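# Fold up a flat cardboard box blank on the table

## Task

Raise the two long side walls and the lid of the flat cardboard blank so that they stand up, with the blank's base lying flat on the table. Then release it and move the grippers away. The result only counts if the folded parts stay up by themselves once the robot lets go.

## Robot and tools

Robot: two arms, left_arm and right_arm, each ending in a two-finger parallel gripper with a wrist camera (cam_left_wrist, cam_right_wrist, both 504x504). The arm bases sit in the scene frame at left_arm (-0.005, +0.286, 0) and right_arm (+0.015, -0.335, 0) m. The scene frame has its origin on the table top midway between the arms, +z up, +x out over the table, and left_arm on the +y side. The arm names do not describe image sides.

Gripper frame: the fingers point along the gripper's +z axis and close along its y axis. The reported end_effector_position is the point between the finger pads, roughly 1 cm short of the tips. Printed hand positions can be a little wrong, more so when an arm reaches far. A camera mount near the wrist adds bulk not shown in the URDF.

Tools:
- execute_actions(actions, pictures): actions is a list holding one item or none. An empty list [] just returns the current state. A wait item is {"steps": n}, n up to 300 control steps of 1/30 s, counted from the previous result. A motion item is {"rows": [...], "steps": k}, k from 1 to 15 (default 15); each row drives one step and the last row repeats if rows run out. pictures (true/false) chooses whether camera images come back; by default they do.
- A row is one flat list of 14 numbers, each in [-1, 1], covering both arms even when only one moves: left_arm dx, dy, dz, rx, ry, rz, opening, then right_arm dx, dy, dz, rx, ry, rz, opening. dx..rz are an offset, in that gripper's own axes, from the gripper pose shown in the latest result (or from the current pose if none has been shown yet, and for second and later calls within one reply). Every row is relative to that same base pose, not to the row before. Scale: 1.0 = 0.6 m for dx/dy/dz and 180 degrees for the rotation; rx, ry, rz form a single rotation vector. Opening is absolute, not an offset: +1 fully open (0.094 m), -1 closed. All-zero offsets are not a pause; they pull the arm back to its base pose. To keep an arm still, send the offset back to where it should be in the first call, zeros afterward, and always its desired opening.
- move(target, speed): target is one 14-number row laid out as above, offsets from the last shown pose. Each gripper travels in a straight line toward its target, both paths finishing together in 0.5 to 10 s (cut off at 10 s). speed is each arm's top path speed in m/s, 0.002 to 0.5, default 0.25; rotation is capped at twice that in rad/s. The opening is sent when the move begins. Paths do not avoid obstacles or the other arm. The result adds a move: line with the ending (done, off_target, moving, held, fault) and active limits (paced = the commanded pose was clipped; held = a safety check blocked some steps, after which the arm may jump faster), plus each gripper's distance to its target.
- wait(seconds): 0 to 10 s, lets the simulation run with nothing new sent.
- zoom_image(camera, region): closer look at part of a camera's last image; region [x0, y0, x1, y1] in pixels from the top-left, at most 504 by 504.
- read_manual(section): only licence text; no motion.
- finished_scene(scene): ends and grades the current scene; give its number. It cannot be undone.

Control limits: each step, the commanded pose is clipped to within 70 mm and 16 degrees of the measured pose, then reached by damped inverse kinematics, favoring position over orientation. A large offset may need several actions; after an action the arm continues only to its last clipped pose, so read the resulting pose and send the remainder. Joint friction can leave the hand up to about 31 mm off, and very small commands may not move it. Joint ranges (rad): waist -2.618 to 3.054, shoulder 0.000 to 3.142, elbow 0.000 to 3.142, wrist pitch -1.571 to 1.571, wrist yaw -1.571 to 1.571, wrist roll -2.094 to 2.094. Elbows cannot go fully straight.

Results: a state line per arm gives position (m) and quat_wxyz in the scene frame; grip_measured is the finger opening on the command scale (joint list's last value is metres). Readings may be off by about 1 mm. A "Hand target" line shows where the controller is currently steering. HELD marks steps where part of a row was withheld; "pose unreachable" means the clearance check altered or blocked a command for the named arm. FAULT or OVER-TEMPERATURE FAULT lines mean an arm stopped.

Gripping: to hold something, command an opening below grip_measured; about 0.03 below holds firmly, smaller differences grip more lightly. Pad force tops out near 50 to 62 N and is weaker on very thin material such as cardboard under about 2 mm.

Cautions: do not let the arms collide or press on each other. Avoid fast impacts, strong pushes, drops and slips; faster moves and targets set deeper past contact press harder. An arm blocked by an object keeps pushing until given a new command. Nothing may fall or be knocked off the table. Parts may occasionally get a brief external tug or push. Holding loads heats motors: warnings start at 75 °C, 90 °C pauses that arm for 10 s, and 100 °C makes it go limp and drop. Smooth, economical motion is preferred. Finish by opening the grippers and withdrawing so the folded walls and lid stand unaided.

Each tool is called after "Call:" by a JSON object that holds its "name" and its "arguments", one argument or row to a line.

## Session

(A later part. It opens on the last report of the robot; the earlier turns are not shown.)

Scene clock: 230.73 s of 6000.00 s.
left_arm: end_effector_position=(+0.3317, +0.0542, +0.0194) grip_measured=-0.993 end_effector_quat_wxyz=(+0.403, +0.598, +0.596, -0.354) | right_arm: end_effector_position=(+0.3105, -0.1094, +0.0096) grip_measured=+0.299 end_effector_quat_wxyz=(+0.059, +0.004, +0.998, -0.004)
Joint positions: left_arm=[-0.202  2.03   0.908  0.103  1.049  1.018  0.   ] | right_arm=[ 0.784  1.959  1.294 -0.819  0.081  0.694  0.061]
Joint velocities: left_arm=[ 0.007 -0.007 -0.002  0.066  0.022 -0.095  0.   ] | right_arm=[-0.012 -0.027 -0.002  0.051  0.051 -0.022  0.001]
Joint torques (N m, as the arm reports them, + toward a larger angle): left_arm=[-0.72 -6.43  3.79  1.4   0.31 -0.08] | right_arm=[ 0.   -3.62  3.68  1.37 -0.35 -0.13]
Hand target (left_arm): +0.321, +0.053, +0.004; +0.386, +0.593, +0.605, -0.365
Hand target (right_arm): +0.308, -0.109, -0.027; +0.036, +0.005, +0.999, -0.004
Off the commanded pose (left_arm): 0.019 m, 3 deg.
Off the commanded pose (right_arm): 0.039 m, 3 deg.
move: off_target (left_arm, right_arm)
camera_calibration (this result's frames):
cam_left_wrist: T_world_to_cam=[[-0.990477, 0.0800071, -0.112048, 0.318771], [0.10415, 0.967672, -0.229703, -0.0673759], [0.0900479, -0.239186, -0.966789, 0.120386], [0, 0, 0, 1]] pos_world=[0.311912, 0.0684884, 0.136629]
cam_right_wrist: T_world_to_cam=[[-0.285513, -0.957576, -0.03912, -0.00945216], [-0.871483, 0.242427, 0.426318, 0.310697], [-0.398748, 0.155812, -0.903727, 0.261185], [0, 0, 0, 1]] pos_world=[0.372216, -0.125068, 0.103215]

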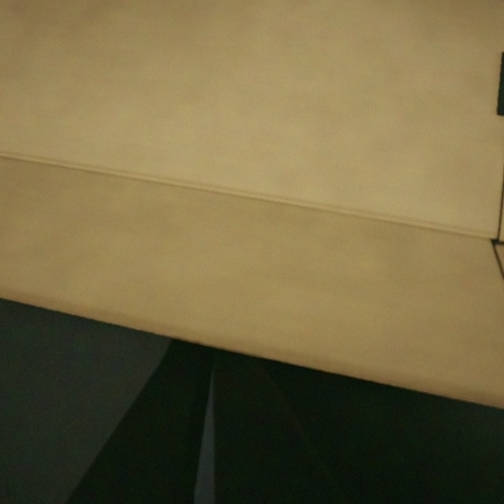

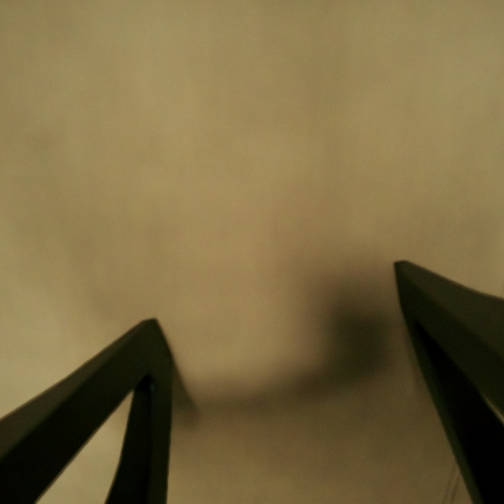

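Call:
{"name": "move", "arguments": {
  "target": [-0.04,-0.015,0.03,0,0,-0.015,-1,0.007,0.005,0.065,0,0.015,0,0.3],
  "speed": 0.04
}}

Call:
{"name": "move", "arguments": {
  "target": [-0.028,-0.015,0.045,0,0,0,-1,0.007,0.005,0.065,0,0.015,0,0.3],
  "speed": 0.04
}}

Scene clock: 235.77 s of 6000.00 s.
left_arm: end_effector_position=(+0.3334, +0.0391, +0.0201) grip_measured=-0.993 end_effector_quat_wxyz=(+0.380, +0.574, +0.635, -0.351) | right_arm: end_effector_position=(+0.3106, -0.1092, +0.0099) grip_measured=+0.299 end_effector_quat_wxyz=(+0.059, +0.004, +0.998, -0.003)
Joint positions: left_arm=[-0.257  2.011  0.908  0.142  0.968  0.856  0.   ] | right_arm=[ 0.784  1.959  1.295 -0.82   0.081  0.694  0.061]
Joint velocities: left_arm=[-0.012 -0.002 -0.012 -0.051 -0.051 -0.095 -0.001] | right_arm=[ 0.012 -0.002 -0.012 -0.051 -0.007 -0.007 -0.   ]
Joint torques (N m, as the arm reports them, + toward a larger angle): left_arm=[ -1.49 -10.66   4.05   1.87   0.58  -0.11] | right_arm=[-0.1  -3.64  3.73  1.37 -0.33 -0.15]
Hand target (left_arm): +0.322, +0.028, +0.032; +0.393, +0.584, +0.610, -0.365
Hand target (right_arm): +0.308, -0.109, -0.027; +0.035, +0.005, +0.999, -0.004
Off the commanded pose (left_arm): 0.020 m, 4 deg.
Off the commanded pose (right_arm): 0.040 m, 3 deg.
After step 90, 0.73 s passed at rest.
move: off_target (left_arm, right_arm)
camera_calibration (this result's frames):
cam_left_wrist: T_world_to_cam=[[-0.99903, 0.0218489, -0.0382303, 0.325371], [0.0289274, 0.980233, -0.195719, -0.0289066], [0.0331984, -0.196635, -0.979915, 0.134774], [0, 0, 0, 1]] pos_world=[0.321417, 0.0477274, 0.138848]
cam_right_wrist: T_world_to_cam=[[-0.285479, -0.957564, -0.0396482, -0.00923318], [-0.871513, 0.24217, 0.426402, 0.310626], [-0.398706, 0.156283, -0.903665, 0.261483], [0, 0, 0, 1]] pos_world=[0.372334, -0.124931, 0.103476]

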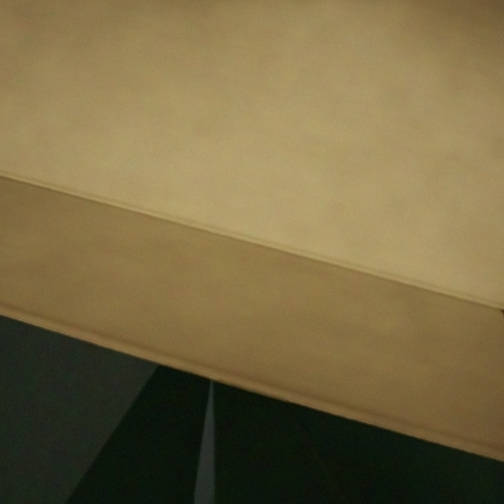

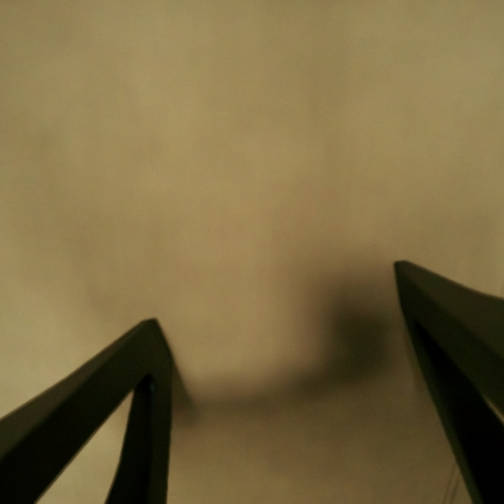

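Scene clock: 236.97 s of 6000.00 s.
left_arm: end_effector_position=(+0.3405, +0.0272, +0.0186) grip_measured=-0.993 end_effector_quat_wxyz=(+0.378, +0.559, +0.658, -0.334) | right_arm: end_effector_position=(+0.3132, -0.1117, +0.0098) grip_measured=+0.299 end_effector_quat_wxyz=(+0.062, +0.008, +0.998, -0.005)
Joint positions: left_arm=[-0.3    2.011  0.908  0.211  0.888  0.746  0.   ] | right_arm=[ 0.778  1.959  1.295 -0.817  0.088  0.694  0.061]
Joint velocities: left_arm=[ 0.007 -0.002 -0.007  0.022  0.007 -0.037  0.001] | right_arm=[-0.012 -0.007 -0.007 -0.037  0.007 -0.022 -0.   ]
Joint torques (N m, as the arm reports them, + toward a larger angle): left_arm=[-3.51 -8.51  5.92  1.88  0.46 -0.09] | right_arm=[ 0.3  -3.72  3.78  1.34 -0.4  -0.13]
Hand target (left_arm): +0.327, +0.008, +0.022; +0.379, +0.574, +0.635, -0.352
Hand target (right_arm): +0.308, -0.109, -0.026; +0.035, +0.005, +0.999, -0.004
Off the commanded pose (left_arm): 0.025 m, 4 deg.
Off the commanded pose (right_arm): 0.040 m, 3 deg.
move: off_target (left_arm, right_arm)
camera_calibration (this result's frames):
cam_left_wrist: T_world_to_cam=[[-0.999041, -0.0343317, -0.027183, 0.333968], [-0.0293016, 0.98541, -0.167654, 0.00142108], [0.0325423, -0.166697, -0.985471, 0.130317], [0, 0, 0, 1]] pos_world=[0.329448, 0.0317888, 0.13774]
cam_right_wrist: T_world_to_cam=[[-0.292039, -0.955674, -0.0374175, -0.00861265], [-0.872227, 0.250081, 0.420332, 0.314736], [-0.392343, 0.15539, -0.906598, 0.260756], [0, 0, 0, 1]] pos_world=[0.374312, -0.127459, 0.103785]

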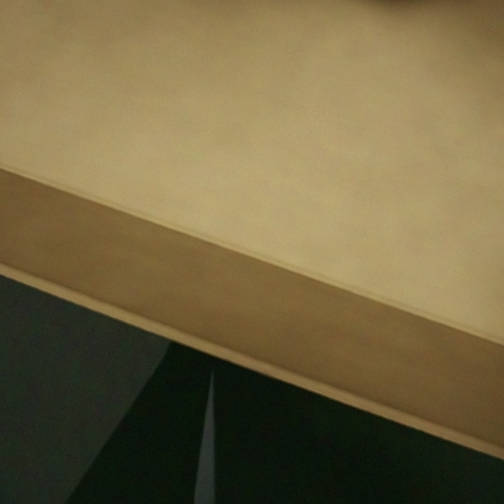

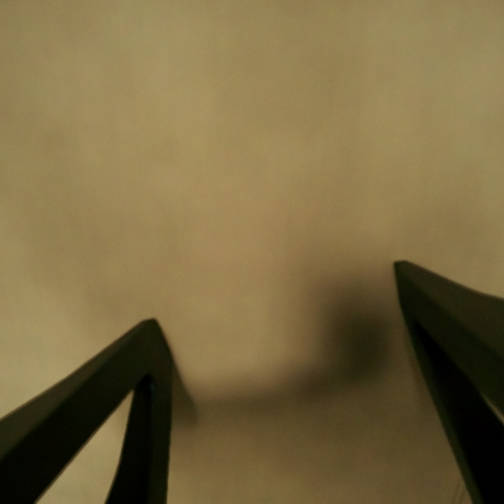

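Call:
{"name": "move", "arguments": {
  "target": [-0.055,-0.02,-0.025,0.05,-0.02,0.02,-1,0.01,0.008,0.065,0,0.015,0,0.3],
  "speed": 0.03
}}

Call:
{"name": "move", "arguments": {
  "target": [-0.022,-0.015,0.045,0,0,0,-1,0.01,0.008,0.065,0,0.015,0,0.3],
  "speed": 0.03
}}

Scene clock: 244.60 s of 6000.00 s.
left_arm: end_effector_position=(+0.3264, +0.0324, +0.0278) grip_measured=-0.993 end_effector_quat_wxyz=(+0.338, +0.588, +0.634, -0.371) | right_arm: end_effector_position=(+0.3138, -0.1109, +0.0098) grip_measured=+0.299 end_effector_quat_wxyz=(+0.063, +0.008, +0.998, -0.004)
Joint positions: left_arm=[-0.276  2.011  1.013 -0.103  0.981  0.938  0.   ] | right_arm=[ 0.778  1.96   1.295 -0.814  0.087  0.694  0.061]
Joint velocities: left_arm=[-0.002  0.007 -0.007 -0.081  0.022  0.037 -0.   ] | right_arm=[ 0.007 -0.012 -0.002 -0.037 -0.007 -0.081  0.001]
Joint torques (N m, as the arm reports them, + toward a larger angle): left_arm=[ -0.26 -10.85   9.39   1.09   0.91   0.08] | right_arm=[ 0.35 -3.58  3.68  1.35 -0.32 -0.06]
Hand target (left_arm): +0.329, +0.023, +0.054; +0.363, +0.597, +0.601, -0.389
Hand target (right_arm): +0.309, -0.109, -0.027; +0.038, +0.008, +0.999, -0.006
Off the commanded pose (left_arm): 0.029 m, 5 deg.
Off the commanded pose (right_arm): 0.040 m, 3 deg.
After step 90, 1.37 s passed at rest.
move: off_target (left_arm, right_arm)
camera_calibration (this result's frames):
cam_left_wrist: T_world_to_cam=[[-0.99582, 0.0867644, 0.0285525, 0.313809], [0.0808198, 0.982608, -0.167183, -0.0383812], [-0.0425614, -0.164176, -0.985512, 0.165078], [0, 0, 0, 1]] pos_world=[0.322626, 0.0375881, 0.14731]
cam_right_wrist: T_world_to_cam=[[-0.291863, -0.955585, -0.0409002, -0.0077397], [-0.87307, 0.24871, 0.419396, 0.315187], [-0.390596, 0.158115, -0.906882, 0.260653], [0, 0, 0, 1]] pos_world=[0.374731, -0.126999, 0.103877]

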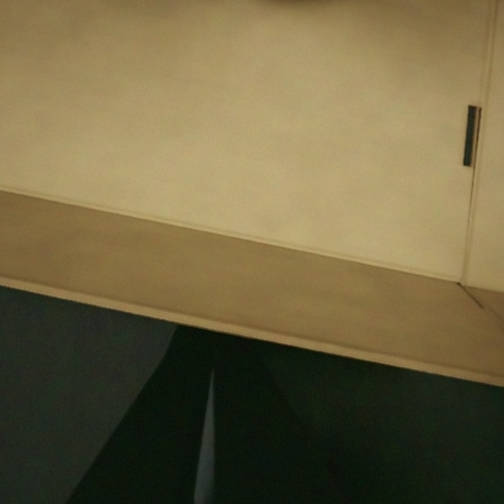

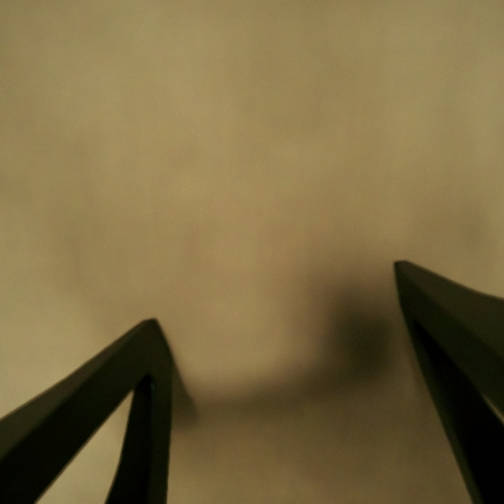

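Scene clock: 246.23 s of 6000.00 s.
left_arm: end_effector_position=(+0.3331, +0.0207, +0.0218) grip_measured=-0.993 end_effector_quat_wxyz=(+0.329, +0.577, +0.663, -0.346) | right_arm: end_effector_position=(+0.3152, -0.1105, +0.0099) grip_measured=+0.299 end_effector_quat_wxyz=(+0.066, +0.008, +0.998, -0.004)
Joint positions: left_arm=[-0.322  2.011  1.013 -0.038  0.885  0.824  0.   ] | right_arm=[ 0.778  1.96   1.296 -0.809  0.09   0.694  0.061]
Joint velocities: left_arm=[-0.002  0.002 -0.002 -0.022  0.007 -0.081 -0.   ] | right_arm=[ 0.002 -0.002 -0.002  0.007 -0.051 -0.022 -0.   ]
Joint torques (N m, as the arm reports them, + toward a larger angle): left_arm=[-2.5  -8.83  4.97  1.85  0.76 -0.1 ] | right_arm=[ 0.32 -3.75  3.74  1.34 -0.37 -0.08]
Hand target (left_arm): +0.318, +0.003, +0.026; +0.335, +0.589, +0.634, -0.372
Hand target (right_arm): +0.310, -0.109, -0.027; +0.040, +0.008, +0.999, -0.005
Off the commanded pose (left_arm): 0.024 m, 5 deg.
Off the commanded pose (right_arm): 0.040 m, 3 deg.
move: off_target (left_arm, right_arm)
camera_calibration (this result's frames):
cam_left_wrist: T_world_to_cam=[[-0.998855, 0.0256841, 0.0403699, 0.32367], [0.02104, 0.993539, -0.111524, -0.0100305], [-0.0429735, -0.110547, -0.992941, 0.15672], [0, 0, 0, 1]] pos_world=[0.330245, 0.0189774, 0.141428]
cam_right_wrist: T_world_to_cam=[[-0.29191, -0.955478, -0.0430033, -0.0069028], [-0.875278, 0.248742, 0.414747, 0.316965], [-0.385585, 0.158709, -0.90892, 0.259685], [0, 0, 0, 1]] pos_world=[0.375549, -0.126652, 0.104276]

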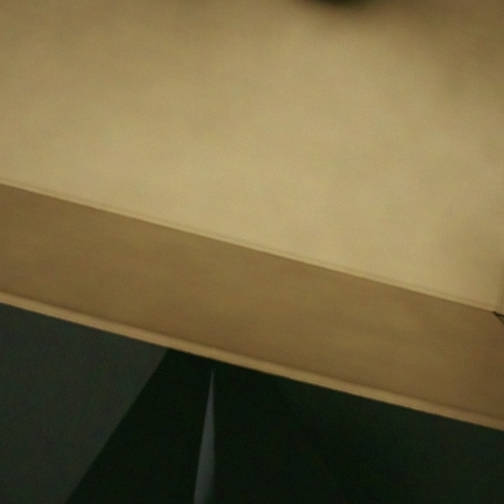

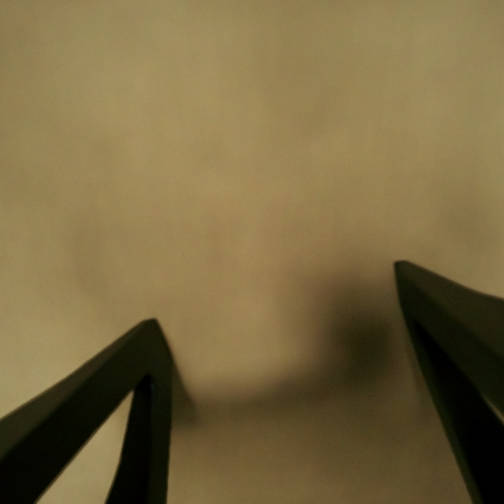

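Call:
{"name": "move", "arguments": {
  "target": [-0.058,-0.01,-0.062,0.02,-0.05,0.03,-1,0.012,0.005,0.065,0,0.02,0,0.3],
  "speed": 0.03
}}

Scene clock: 252.57 s of 6000.00 s.
left_arm: end_effector_position=(+0.3265, +0.0355, +0.0535) grip_measured=-0.993 end_effector_quat_wxyz=(+0.361, +0.585, +0.614, -0.388) | right_arm: end_effector_position=(+0.3151, -0.1110, +0.0096) grip_measured=+0.299 end_effector_quat_wxyz=(+0.065, +0.008, +0.998, -0.004)
Joint positions: left_arm=[-0.252  1.961  1.013 -0.126  1.049  0.95   0.   ] | right_arm=[ 0.776  1.962  1.297 -0.811  0.089  0.694  0.061]
Joint velocities: left_arm=[ 0.007 -0.002 -0.007 -0.11   0.022  0.022 -0.001] | right_arm=[ 0.002 -0.007  0.002  0.007 -0.022 -0.051 -0.   ]
Joint torques (N m, as the arm reports them, + toward a larger angle): left_arm=[  0.19 -10.32   8.92   1.08   0.65   0.05] | right_arm=[ 0.02 -3.43  4.07  1.27 -0.42 -0.13]
Hand target (left_arm): +0.329, +0.033, +0.071; +0.377, +0.589, +0.596, -0.394
Hand target (right_arm): +0.310, -0.110, -0.027; +0.034, +0.008, +0.999, -0.004
Off the commanded pose (left_arm): 0.019 m, 3 deg.
Off the commanded pose (right_arm): 0.040 m, 3 deg.
move: off_target (left_arm, right_arm)
camera_calibration (this result's frames):
cam_left_wrist: T_world_to_cam=[[-0.994828, 0.101547, 0.00239076, 0.313465], [0.0982823, 0.968258, -0.22982, -0.0390111], [-0.0256523, -0.228396, -0.97323, 0.187087], [0, 0, 0, 1]] pos_world=[0.320477, 0.0486715, 0.172364]
cam_right_wrist: T_world_to_cam=[[-0.292307, -0.955427, -0.0414321, -0.00724244], [-0.87426, 0.249413, 0.416489, 0.31686], [-0.387591, 0.157965, -0.908196, 0.260026], [0, 0, 0, 1]] pos_world=[0.375684, -0.127024, 0.103886]

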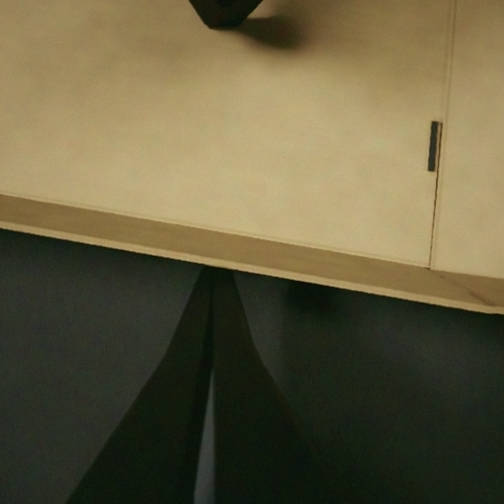

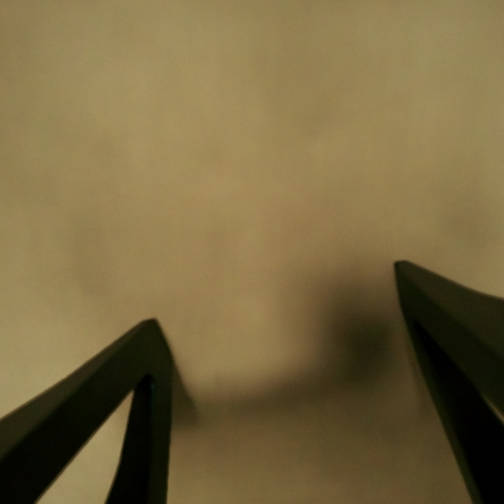

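Call:
{"name": "move", "arguments": {
  "target": [-0.022,-0.01,0.045,0,0,0,-1,0.012,0.005,0.065,0,0.02,0,0.3],
  "speed": 0.03
}}

Scene clock: 256.70 s of 6000.00 s.
left_arm: end_effector_position=(+0.3289, +0.0120, +0.0568) grip_measured=-0.993 end_effector_quat_wxyz=(+0.363, +0.581, +0.620, -0.382) | right_arm: end_effector_position=(+0.3150, -0.1111, +0.0097) grip_measured=+0.299 end_effector_quat_wxyz=(+0.065, +0.008, +0.998, -0.005)
Joint positions: left_arm=[-0.317  1.961  1.013 -0.015  0.999  0.822  0.   ] | right_arm=[ 0.776  1.962  1.298 -0.813  0.089  0.694  0.061]
Joint velocities: left_arm=[-0.007 -0.007 -0.007  0.022 -0.037 -0.051 -0.001] | right_arm=[-0.007 -0.012 -0.012  0.037 -0.066 -0.007  0.001]
Joint torques (N m, as the arm reports them, + toward a larger angle): left_arm=[-1.31 -8.7   5.55  1.63  0.28 -0.11] | right_arm=[-0.08 -3.41  4.03  1.23 -0.45 -0.12]
Hand target (left_arm): +0.321, +0.006, +0.054; +0.360, +0.585, +0.614, -0.389
Hand target (right_arm): +0.310, -0.110, -0.027; +0.033, +0.009, +0.999, -0.005
Off the commanded pose (left_arm): 0.011 m, 1 deg.
Off the commanded pose (right_arm): 0.040 m, 4 deg.
move: off_target (left_arm, right_arm)
camera_calibration (this result's frames):
cam_left_wrist: T_world_to_cam=[[-0.99645, 0.0841887, 0.0000728984, 0.319146], [0.082053, 0.971364, -0.222977, -0.0108013], [-0.018843, -0.22218, -0.974824, 0.182713], [0, 0, 0, 1]] pos_world=[0.322342, 0.0242187, 0.175681]
cam_right_wrist: T_world_to_cam=[[-0.292356, -0.955448, -0.0405878, -0.00735646], [-0.874104, 0.249768, 0.416604, 0.316773], [-0.387906, 0.157275, -0.908181, 0.2602], [0, 0, 0, 1]] pos_world=[0.375675, -0.127071, 0.104041]

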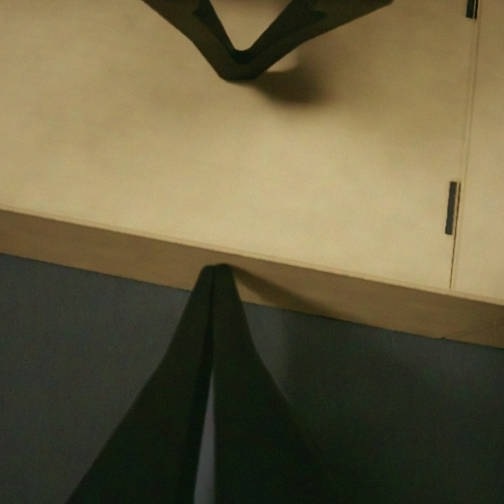

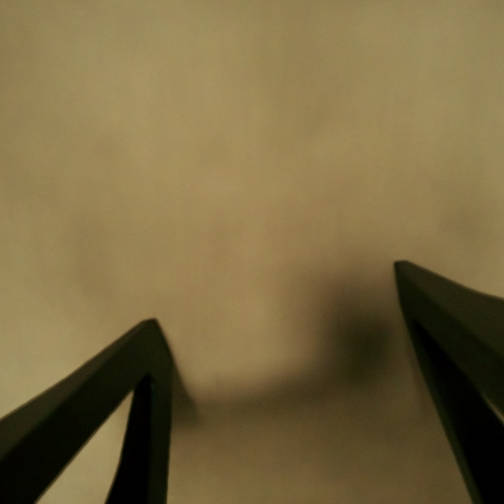

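Call:
{"name": "move", "arguments": {
  "target": [-0.01,-0.012,0.048,0,0,0,-1,0.012,0.005,0.065,0,0.02,0,0.3],
  "speed": 0.03
}}

Scene clock: 260.87 s of 6000.00 s.
left_arm: end_effector_position=(+0.3323, -0.0105, +0.0628) grip_measured=-0.993 end_effector_quat_wxyz=(+0.377, +0.580, +0.619, -0.372) | right_arm: end_effector_position=(+0.3153, -0.1116, +0.0096) grip_measured=+0.299 end_effector_quat_wxyz=(+0.064, +0.009, +0.998, -0.005)
Joint positions: left_arm=[-0.377  1.961  1.013  0.098  0.946  0.719  0.   ] | right_arm=[ 0.774  1.962  1.298 -0.814  0.088  0.693  0.061]
Joint velocities: left_arm=[-0.002 -0.007 -0.007 -0.037 -0.037  0.007 -0.   ] | right_arm=[ 0.012 -0.007  0.002  0.007  0.037  0.081 -0.   ]
Joint torques (N m, as the arm reports them, + toward a larger angle): left_arm=[-1.41 -7.19  5.85  1.75  0.28 -0.09] | right_arm=[ 0.02 -3.35  4.05  1.27 -0.42 -0.12]
Hand target (left_arm): +0.322, -0.016, +0.050; +0.363, +0.582, +0.620, -0.383
Hand target (right_arm): +0.310, -0.111, -0.027; +0.033, +0.009, +0.999, -0.005
Off the commanded pose (left_arm): 0.018 m, 2 deg.
Off the commanded pose (right_arm): 0.040 m, 4 deg.
move: off_target (left_arm, right_arm)
camera_calibration (this result's frames):
cam_left_wrist: T_world_to_cam=[[-0.997467, 0.0651255, -0.0286093, 0.32638], [0.0699096, 0.97179, -0.22525, 0.0162832], [0.0131328, -0.226679, -0.973881, 0.172869], [0, 0, 0, 1]] pos_world=[0.322144, 0.00210625, 0.181359]
cam_right_wrist: T_world_to_cam=[[-0.293418, -0.95514, -0.0401797, -0.0073844], [-0.873169, 0.250651, 0.418031, 0.316935], [-0.389207, 0.157742, -0.907544, 0.260711], [0, 0, 0, 1]] pos_world=[0.376041, -0.127618, 0.103821]

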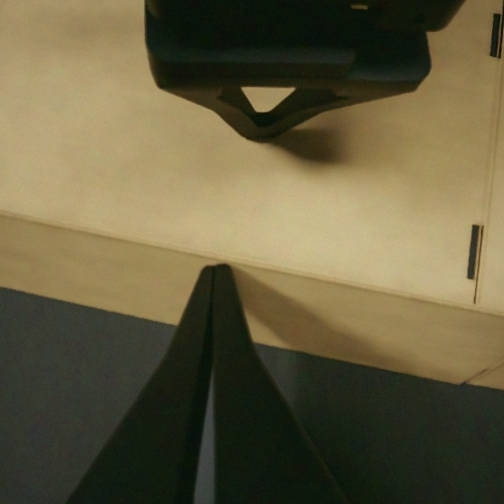

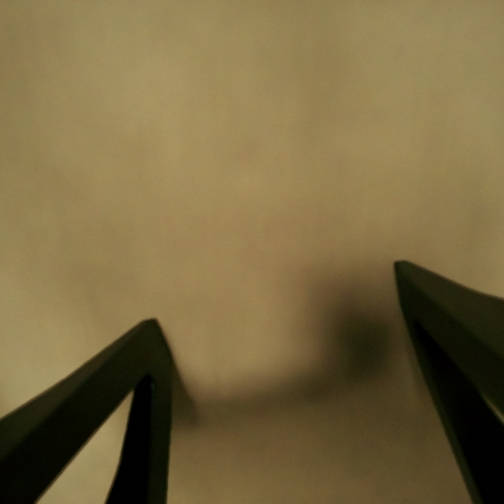

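Call:
{"name": "move", "arguments": {
  "target": [0.045,-0.018,0.042,0,0,-0.01,-1,0.012,0.005,0.065,0,0.02,0,0.0],
  "speed": 0.03
}}

Scene clock: 265.03 s of 6000.00 s.
left_arm: end_effector_position=(+0.3380, -0.0192, +0.0522) grip_measured=-0.993 end_effector_quat_wxyz=(+0.402, +0.573, +0.613, -0.367) | right_arm: end_effector_position=(+0.3158, -0.1115, +0.0097) grip_measured=+0.002 end_effector_quat_wxyz=(+0.065, +0.009, +0.998, -0.005)
Joint positions: left_arm=[-0.394  2.009  0.974  0.288  0.928  0.649  0.   ] | right_arm=[ 0.774  1.963  1.299 -0.813  0.09   0.693  0.047]
Joint velocities: left_arm=[ 0.002  0.002 -0.007 -0.007  0.022 -0.066 -0.   ] | right_arm=[ 0.007 -0.012 -0.002 -0.007  0.022  0.007 -0.   ]
Joint torques (N m, as the arm reports them, + toward a larger angle): left_arm=[-1.42 -6.73  4.33  1.67  0.12 -0.11] | right_arm=[-0.06 -3.43  4.05  1.26 -0.47 -0.11]
Hand target (left_arm): +0.321, -0.021, +0.028; +0.371, +0.571, +0.628, -0.378
Hand target (right_arm): +0.310, -0.111, -0.027; +0.032, +0.009, +0.999, -0.005
Off the commanded pose (left_arm): 0.030 m, 4 deg.
Off the commanded pose (right_arm): 0.040 m, 4 deg.
move: off_target (left_arm, right_arm)
camera_calibration (this result's frames):
cam_left_wrist: T_world_to_cam=[[-0.997069, 0.0390947, -0.0657685, 0.333584], [0.0546861, 0.965331, -0.255236, 0.0285123], [0.05351, -0.258085, -0.964639, 0.145855], [0, 0, 0, 1]] pos_world=[0.323242, -0.00292223, 0.169914]
cam_right_wrist: T_world_to_cam=[[-0.29348, -0.955116, -0.0402794, -0.00716361], [-0.873903, 0.250969, 0.416304, 0.317585], [-0.38751, 0.157377, -0.908333, 0.260411], [0, 0, 0, 1]] pos_world=[0.376348, -0.127529, 0.104039]

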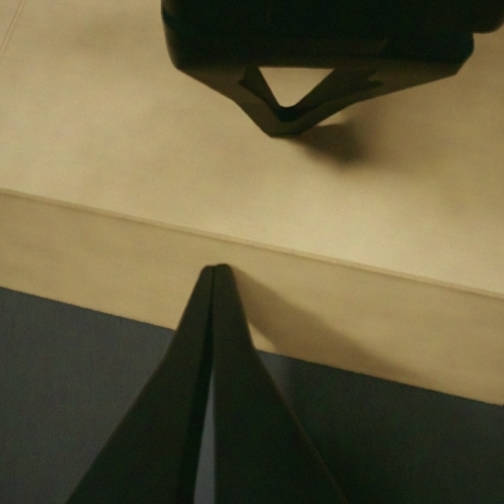

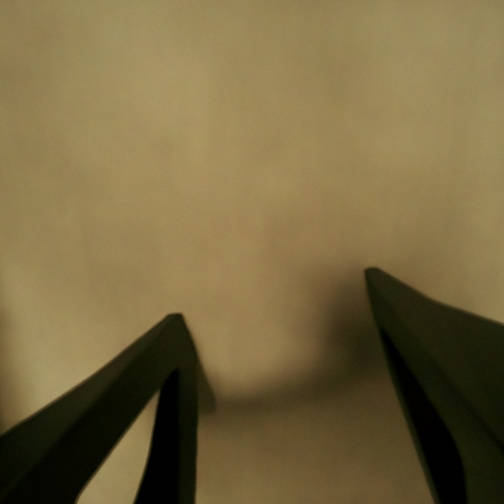

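Call:
{"name": "move", "arguments": {
  "target": [0.037,-0.03,0.058,0.02,0.025,-0.015,-1,0.012,0.005,0.065,0,0.02,0,0.0],
  "speed": 0.03
}}

Call:
{"name": "move", "arguments": {
  "target": [0.045,-0.02,0.045,0.0,0.02,0,-1,0.012,0.005,0.065,0,0.02,0,0.0],
  "speed": 0.03
}}

Scene clock: 270.53 s of 6000.00 s.
left_arm: end_effector_position=(+0.3328, -0.0357, +0.0361) grip_measured=-0.993 end_effector_quat_wxyz=(+0.386, +0.583, +0.616, -0.362) | right_arm: end_effector_position=(+0.3159, -0.1116, +0.0097) grip_measured=+0.002 end_effector_quat_wxyz=(+0.064, +0.009, +0.998, -0.004)
Joint positions: left_arm=[-0.443  2.057  1.001  0.287  0.886  0.647  0.   ] | right_arm=[ 0.773  1.963  1.3   -0.814  0.088  0.693  0.047]
Joint velocities: left_arm=[-0.007  0.002  0.002  0.037 -0.022  0.007 -0.   ] | right_arm=[-0.007  0.002  0.007  0.037 -0.022  0.022  0.001]
Joint torques (N m, as the arm reports them, + toward a larger angle): left_arm=[-1.7  -6.64  8.53  1.3   0.08 -0.12] | right_arm=[-0.03 -3.43  3.99  1.25 -0.43 -0.12]
Hand target (left_arm): +0.322, -0.042, +0.018; +0.352, +0.583, +0.630, -0.372
Hand target (right_arm): +0.311, -0.111, -0.027; +0.033, +0.009, +0.999, -0.005
Off the commanded pose (left_arm): 0.023 m, 4 deg.
Off the commanded pose (right_arm): 0.040 m, 4 deg.
After step 90, 0.37 s passed at rest.
move: off_target (left_arm, right_arm)
camera_calibration (this result's frames):
cam_left_wrist: T_world_to_cam=[[-0.996746, 0.058727, -0.0552207, 0.328181], [0.0695833, 0.972657, -0.221576, 0.0347562], [0.0406983, -0.224697, -0.973578, 0.132096], [0, 0, 0, 1]] pos_world=[0.319318, -0.0233973, 0.154429]
cam_right_wrist: T_world_to_cam=[[-0.294487, -0.954784, -0.0408118, -0.00687571], [-0.87313, 0.25145, 0.417633, 0.317511], [-0.388487, 0.158621, -0.907699, 0.260934], [0, 0, 0, 1]] pos_world=[0.376573, -0.127793, 0.103966]

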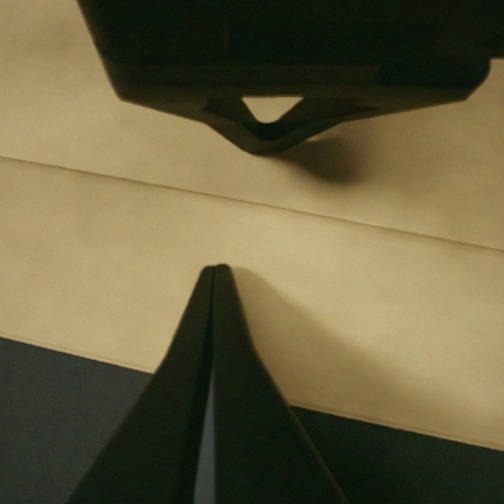

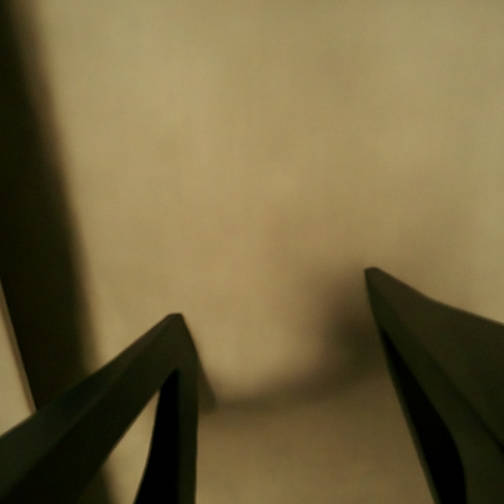

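Scene clock: 272.17 s of 6000.00 s.
left_arm: end_effector_position=(+0.3351, -0.0493, +0.0286) grip_measured=-0.993 end_effector_quat_wxyz=(+0.403, +0.595, +0.606, -0.340) | right_arm: end_effector_position=(+0.3159, -0.1117, +0.0098) grip_measured=+0.001 end_effector_quat_wxyz=(+0.064, +0.009, +0.998, -0.005)
Joint positions: left_arm=[-0.481  2.09   1.001  0.371  0.83   0.647  0.   ] | right_arm=[ 0.773  1.963  1.301 -0.815  0.088  0.693  0.047]
Joint velocities: left_arm=[-0.012 -0.007 -0.007  0.007 -0.037  0.022 -0.   ] | right_arm=[-0.012  0.012 -0.002 -0.022 -0.066 -0.007  0.001]
Joint torques (N m, as the arm reports them, + toward a larger angle): left_arm=[-1.16 -6.83  5.53  1.51 -0.04 -0.05] | right_arm=[-0.18 -3.6   4.07  1.26 -0.42 -0.1 ]
Hand target (left_arm): +0.321, -0.048, +0.001; +0.367, +0.594, +0.628, -0.343
Hand target (right_arm): +0.311, -0.111, -0.027; +0.033, +0.010, +0.999, -0.005
Off the commanded pose (left_arm): 0.032 m, 5 deg.
Off the commanded pose (right_arm): 0.040 m, 4 deg.
move: off_target (left_arm, right_arm)
camera_calibration (this result's frames):
cam_left_wrist: T_world_to_cam=[[-0.991477, 0.0560096, -0.117631, 0.330741], [0.0797345, 0.974903, -0.207863, 0.0424104], [0.103036, -0.21547, -0.971059, 0.101155], [0, 0, 0, 1]] pos_world=[0.314118, -0.0380748, 0.145949]
cam_right_wrist: T_world_to_cam=[[-0.294535, -0.954805, -0.0399676, -0.00695093], [-0.872972, 0.251805, 0.417749, 0.317505], [-0.388805, 0.157932, -0.907683, 0.261004], [0, 0, 0, 1]] pos_world=[0.376605, -0.127807, 0.103994]

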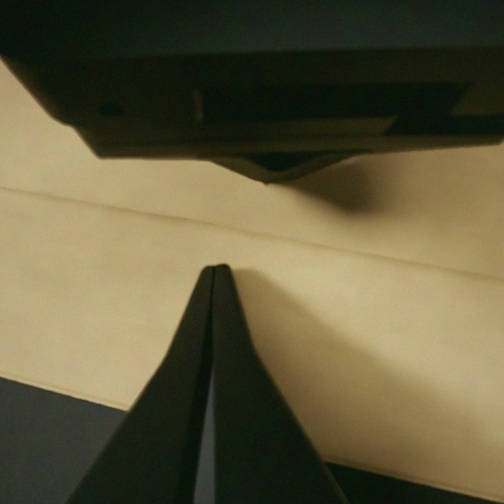

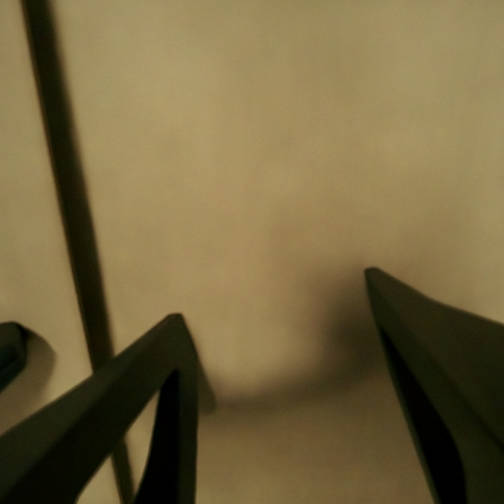

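Nearly flat. Release slowly and see the springback.

Call:
{"name": "move", "arguments": {
  "target": [-0.05,0,-0.1,0,0,0,-1,0.012,0.005,0.05,0,0.02,0,0.0],
  "speed": 0.04
}}

Call:
{"name": "move", "arguments": {
  "target": [-0.03,0,-0.14,0,-0.08,0,-1,0.012,0.005,0.04,0,0.02,0,0.0],
  "speed": 0.08
}}

Scene clock: 276.97 s of 6000.00 s.
left_arm: end_effector_position=(+0.3361, -0.0165, +0.0863) grip_measured=-0.993 end_effector_quat_wxyz=(+0.413, +0.597, +0.600, -0.336) | right_arm: end_effector_position=(+0.3159, -0.1116, +0.0101) grip_measured=+0.001 end_effector_quat_wxyz=(+0.064, +0.009, +0.998, -0.005)
Joint positions: left_arm=[-0.4    1.89   1.001  0.131  0.887  0.733  0.   ] | right_arm=[ 0.773  1.963  1.301 -0.816  0.088  0.693  0.047]
Joint velocities: left_arm=[-0.002 -0.007 -0.012 -0.037  0.051 -0.051  0.001] | right_arm=[-0.017 -0.002  0.017 -0.051 -0.022  0.037  0.   ]
Joint torques (N m, as the arm reports them, + toward a larger angle): left_arm=[ 0.68 -9.93  5.37  1.49  0.23  0.03] | right_arm=[-0.03 -4.61  5.02  0.98 -0.42 -0.11]
Hand target (left_arm): +0.329, -0.010, +0.082; +0.403, +0.595, +0.606, -0.340
Hand target (right_arm): +0.311, -0.110, -0.019; +0.033, +0.010, +0.999, -0.005
Off the commanded pose (left_arm): 0.011 m, 1 deg.
Off the commanded pose (right_arm): 0.031 m, 4 deg.
move: off_target (left_arm, right_arm)
camera_calibration (this result's frames):
cam_left_wrist: T_world_to_cam=[[-0.988489, 0.0544676, -0.141146, 0.337671], [0.0842009, 0.973166, -0.214144, 0.0213778], [0.125695, -0.223563, -0.966551, 0.155944], [0, 0, 0, 1]] pos_world=[0.312383, -0.00433296, 0.202967]
cam_right_wrist: T_world_to_cam=[[-0.294511, -0.954803, -0.0401797, -0.00688666], [-0.872881, 0.25165, 0.418031, 0.317297], [-0.389027, 0.158187, -0.907544, 0.261351], [0, 0, 0, 1]] pos_world=[0.376607, -0.127766, 0.104271]

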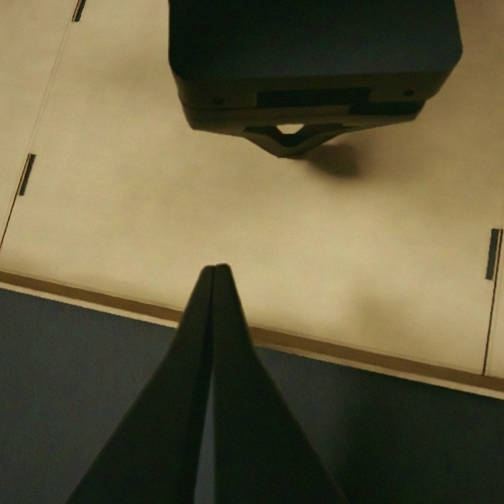

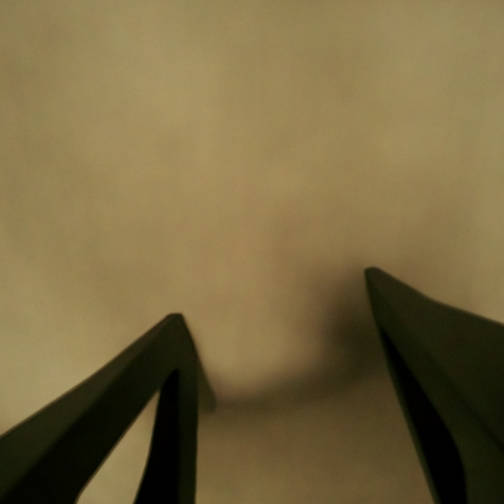

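Scene clock: 278.97 s of 6000.00 s.
left_arm: end_effector_position=(+0.3321, +0.0472, +0.1381) grip_measured=-0.993 end_effector_quat_wxyz=(+0.482, +0.556, +0.543, -0.405) | right_arm: end_effector_position=(+0.3159, -0.1115, +0.0105) grip_measured=+0.001 end_effector_quat_wxyz=(+0.064, +0.009, +0.998, -0.004)
Joint positions: left_arm=[-0.187  1.775  0.877  0.26   1.215  0.705  0.   ] | right_arm=[ 0.773  1.962  1.301 -0.816  0.088  0.693  0.047]
Joint velocities: left_arm=[ 0.007 -0.012 -0.002  0.051  0.081 -0.037  0.   ] | right_arm=[ 0.017  0.007  0.007  0.095 -0.007 -0.007  0.   ]
Joint torques (N m, as the arm reports them, + toward a larger angle): left_arm=[ 0.76 -9.04  5.15  1.7   0.26 -0.09] | right_arm=[ 0.11 -5.4   5.71  0.8  -0.47 -0.07]
Hand target (left_arm): +0.327, +0.051, +0.139; +0.483, +0.553, +0.543, -0.408
Hand target (right_arm): +0.311, -0.110, -0.013; +0.033, +0.010, +0.999, -0.005
Off the commanded pose (left_arm): 0.006 m, 1 deg.
Off the commanded pose (right_arm): 0.026 m, 4 deg.
move: off_target (right_arm)
camera_calibration (this result's frames):
cam_left_wrist: T_world_to_cam=[[-0.983972, 0.0463626, -0.17219, 0.340727], [0.118387, 0.891952, -0.436357, -0.00601374], [0.133354, -0.449748, -0.883144, 0.217403], [0, 0, 0, 1]] pos_world=[0.306986, 0.0873435, 0.248044]
cam_right_wrist: T_world_to_cam=[[-0.29445, -0.954772, -0.04134, -0.00673939], [-0.873163, 0.251195, 0.417717, 0.317185], [-0.38844, 0.159093, -0.907636, 0.261631], [0, 0, 0, 1]] pos_world=[0.376598, -0.127734, 0.104694]

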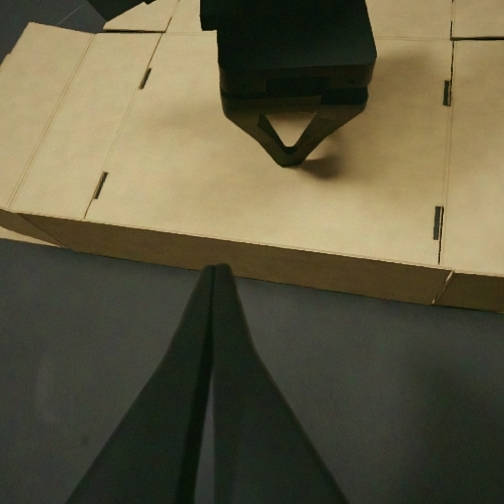

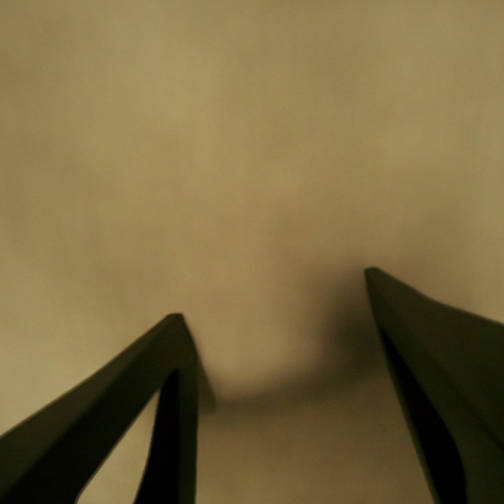

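Call:
{"name": "move", "arguments": {
  "target": [0,0,0,0,0,0,0.2,0.02,-0.33,-0.27,0,0,0,-1],
  "speed": 0.3
}}

Call:
{"name": "move", "arguments": {
  "target": [0.008,0.03,0.122,-0.244,0.391,-0.347,0.2,0,0,0,0,0,0,-1],
  "speed": 0.4
}}

Scene clock: 291.27 s of 6000.00 s.
left_arm: end_effector_position=(+0.3319, +0.0471, +0.1385) grip_measured=+0.197 end_effector_quat_wxyz=(+0.482, +0.556, +0.542, -0.406) | right_arm: end_effector_position=(+0.2805, -0.3098, +0.1628) grip_measured=-0.994 end_effector_quat_wxyz=(+0.054, +0.010, +0.998, -0.006)
Joint positions: left_arm=[-0.187  1.775  0.877  0.262  1.217  0.703  0.056] | right_arm=[ 0.204  1.458  1.343 -1.351  0.025  0.127  0.   ]
Joint velocities: left_arm=[ 0.007 -0.012 -0.017  0.007  0.022  0.007  0.   ] | right_arm=[-0.012  0.002  0.012 -0.022  0.066  0.007 -0.   ]
Joint torques (N m, as the arm reports them, + toward a larger angle): left_arm=[ 0.06 -7.64  7.75  1.59  0.18 -0.02] | right_arm=[-0.12 -6.78  7.27  0.53 -0.11 -0.15]
Hand target (left_arm): +0.332, +0.047, +0.138; +0.482, +0.556, +0.543, -0.405
Hand target (right_arm): +0.282, -0.311, +0.169; +0.060, +0.009, +0.998, -0.002
Off the commanded pose (left_arm): 0.000 m, 0 deg.
Off the commanded pose (right_arm): 0.008 m, 1 deg.
After step 90, 7.70 s passed at rest.
move: done
camera_calibration (this result's frames):
cam_left_wrist: T_world_to_cam=[[-0.983822, 0.0475303, -0.172728, 0.340643], [0.119945, 0.890926, -0.438022, -0.00593485], [0.133068, -0.451654, -0.882214, 0.21784], [0, 0, 0, 1]] pos_world=[0.306856, 0.0874848, 0.24842]
cam_right_wrist: T_world_to_cam=[[-0.296518, -0.954518, -0.031173, -0.201158], [-0.863753, 0.25411, 0.435153, 0.267826], [-0.40744, 0.155956, -0.899817, 0.420762], [0, 0, 0, 1]] pos_world=[0.343124, -0.325687, 0.255792]

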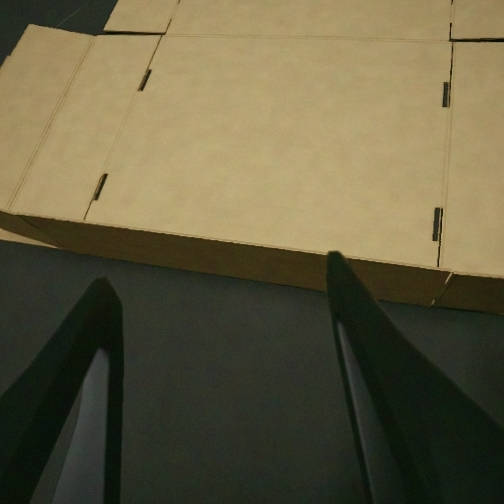

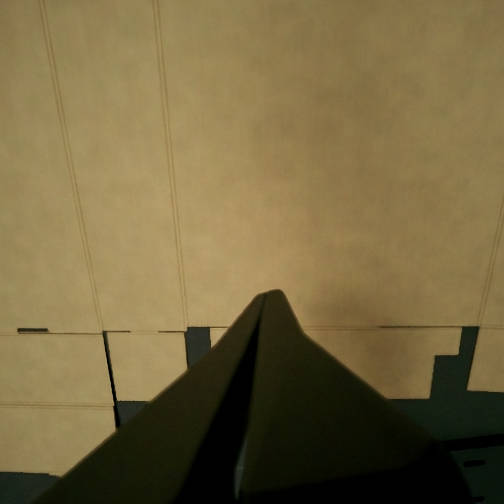

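Scene clock: 294.33 s of 6000.00 s.
left_arm: end_effector_position=(+0.3557, -0.0214, +0.1224) grip_measured=+0.197 end_effector_quat_wxyz=(+0.031, +0.135, +0.990, -0.024) | right_arm: end_effector_position=(+0.2805, -0.3098, +0.1628) grip_measured=-0.994 end_effector_quat_wxyz=(+0.054, +0.010, +0.998, -0.006)
Joint positions: left_arm=[-0.675  2.397  2.46  -1.554  0.007 -0.432  0.056] | right_arm=[ 0.204  1.458  1.343 -1.351  0.025  0.127  0.   ]
Joint velocities: left_arm=[-0.007 -0.002  0.002  0.037  0.007 -0.022 -0.   ] | right_arm=[ 0.007  0.002 -0.007  0.022 -0.081 -0.139 -0.001]
Joint torques (N m, as the arm reports them, + toward a larger angle): left_arm=[ -0.34 -10.79  10.11   0.48  -0.2   -0.16] | right_arm=[ 0.42 -6.32  5.83  0.65 -0.03 -0.08]
Hand target (left_arm): +0.355, -0.023, +0.119; +0.028, +0.134, +0.990, -0.018
Hand target (right_arm): +0.280, -0.310, +0.163; +0.054, +0.010, +0.998, -0.006
Off the commanded pose (left_arm): 0.002 m, 4 deg.
Off the commanded pose (right_arm): 0.000 m, 0 deg.
joint sent to its limit (left arm) — the command would take joint 4 (wrist pitch) past its lower limit, so that joint was sent only as far as its limit.
move: off_target (left_arm)
camera_calibration (this result's frames):
cam_left_wrist: T_world_to_cam=[[-0.364844, -0.924189, 0.112976, 0.088535], [-0.610066, 0.328955, 0.720838, 0.150994], [-0.703355, 0.194071, -0.683834, 0.456522], [0, 0, 0, 1]] pos_world=[0.445515, -0.056445, 0.19334]
cam_right_wrist: T_world_to_cam=[[-0.296518, -0.954518, -0.031173, -0.201158], [-0.863753, 0.25411, 0.435153, 0.267826], [-0.40744, 0.155956, -0.899817, 0.420762], [0, 0, 0, 1]] pos_world=[0.343124, -0.325687, 0.255792]

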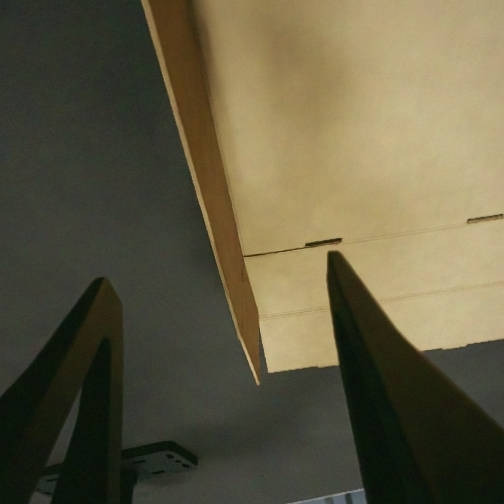

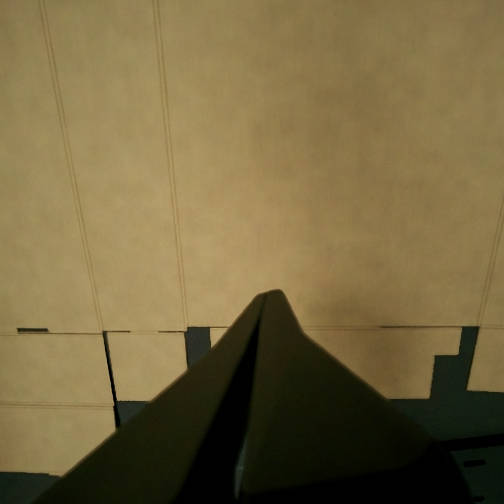

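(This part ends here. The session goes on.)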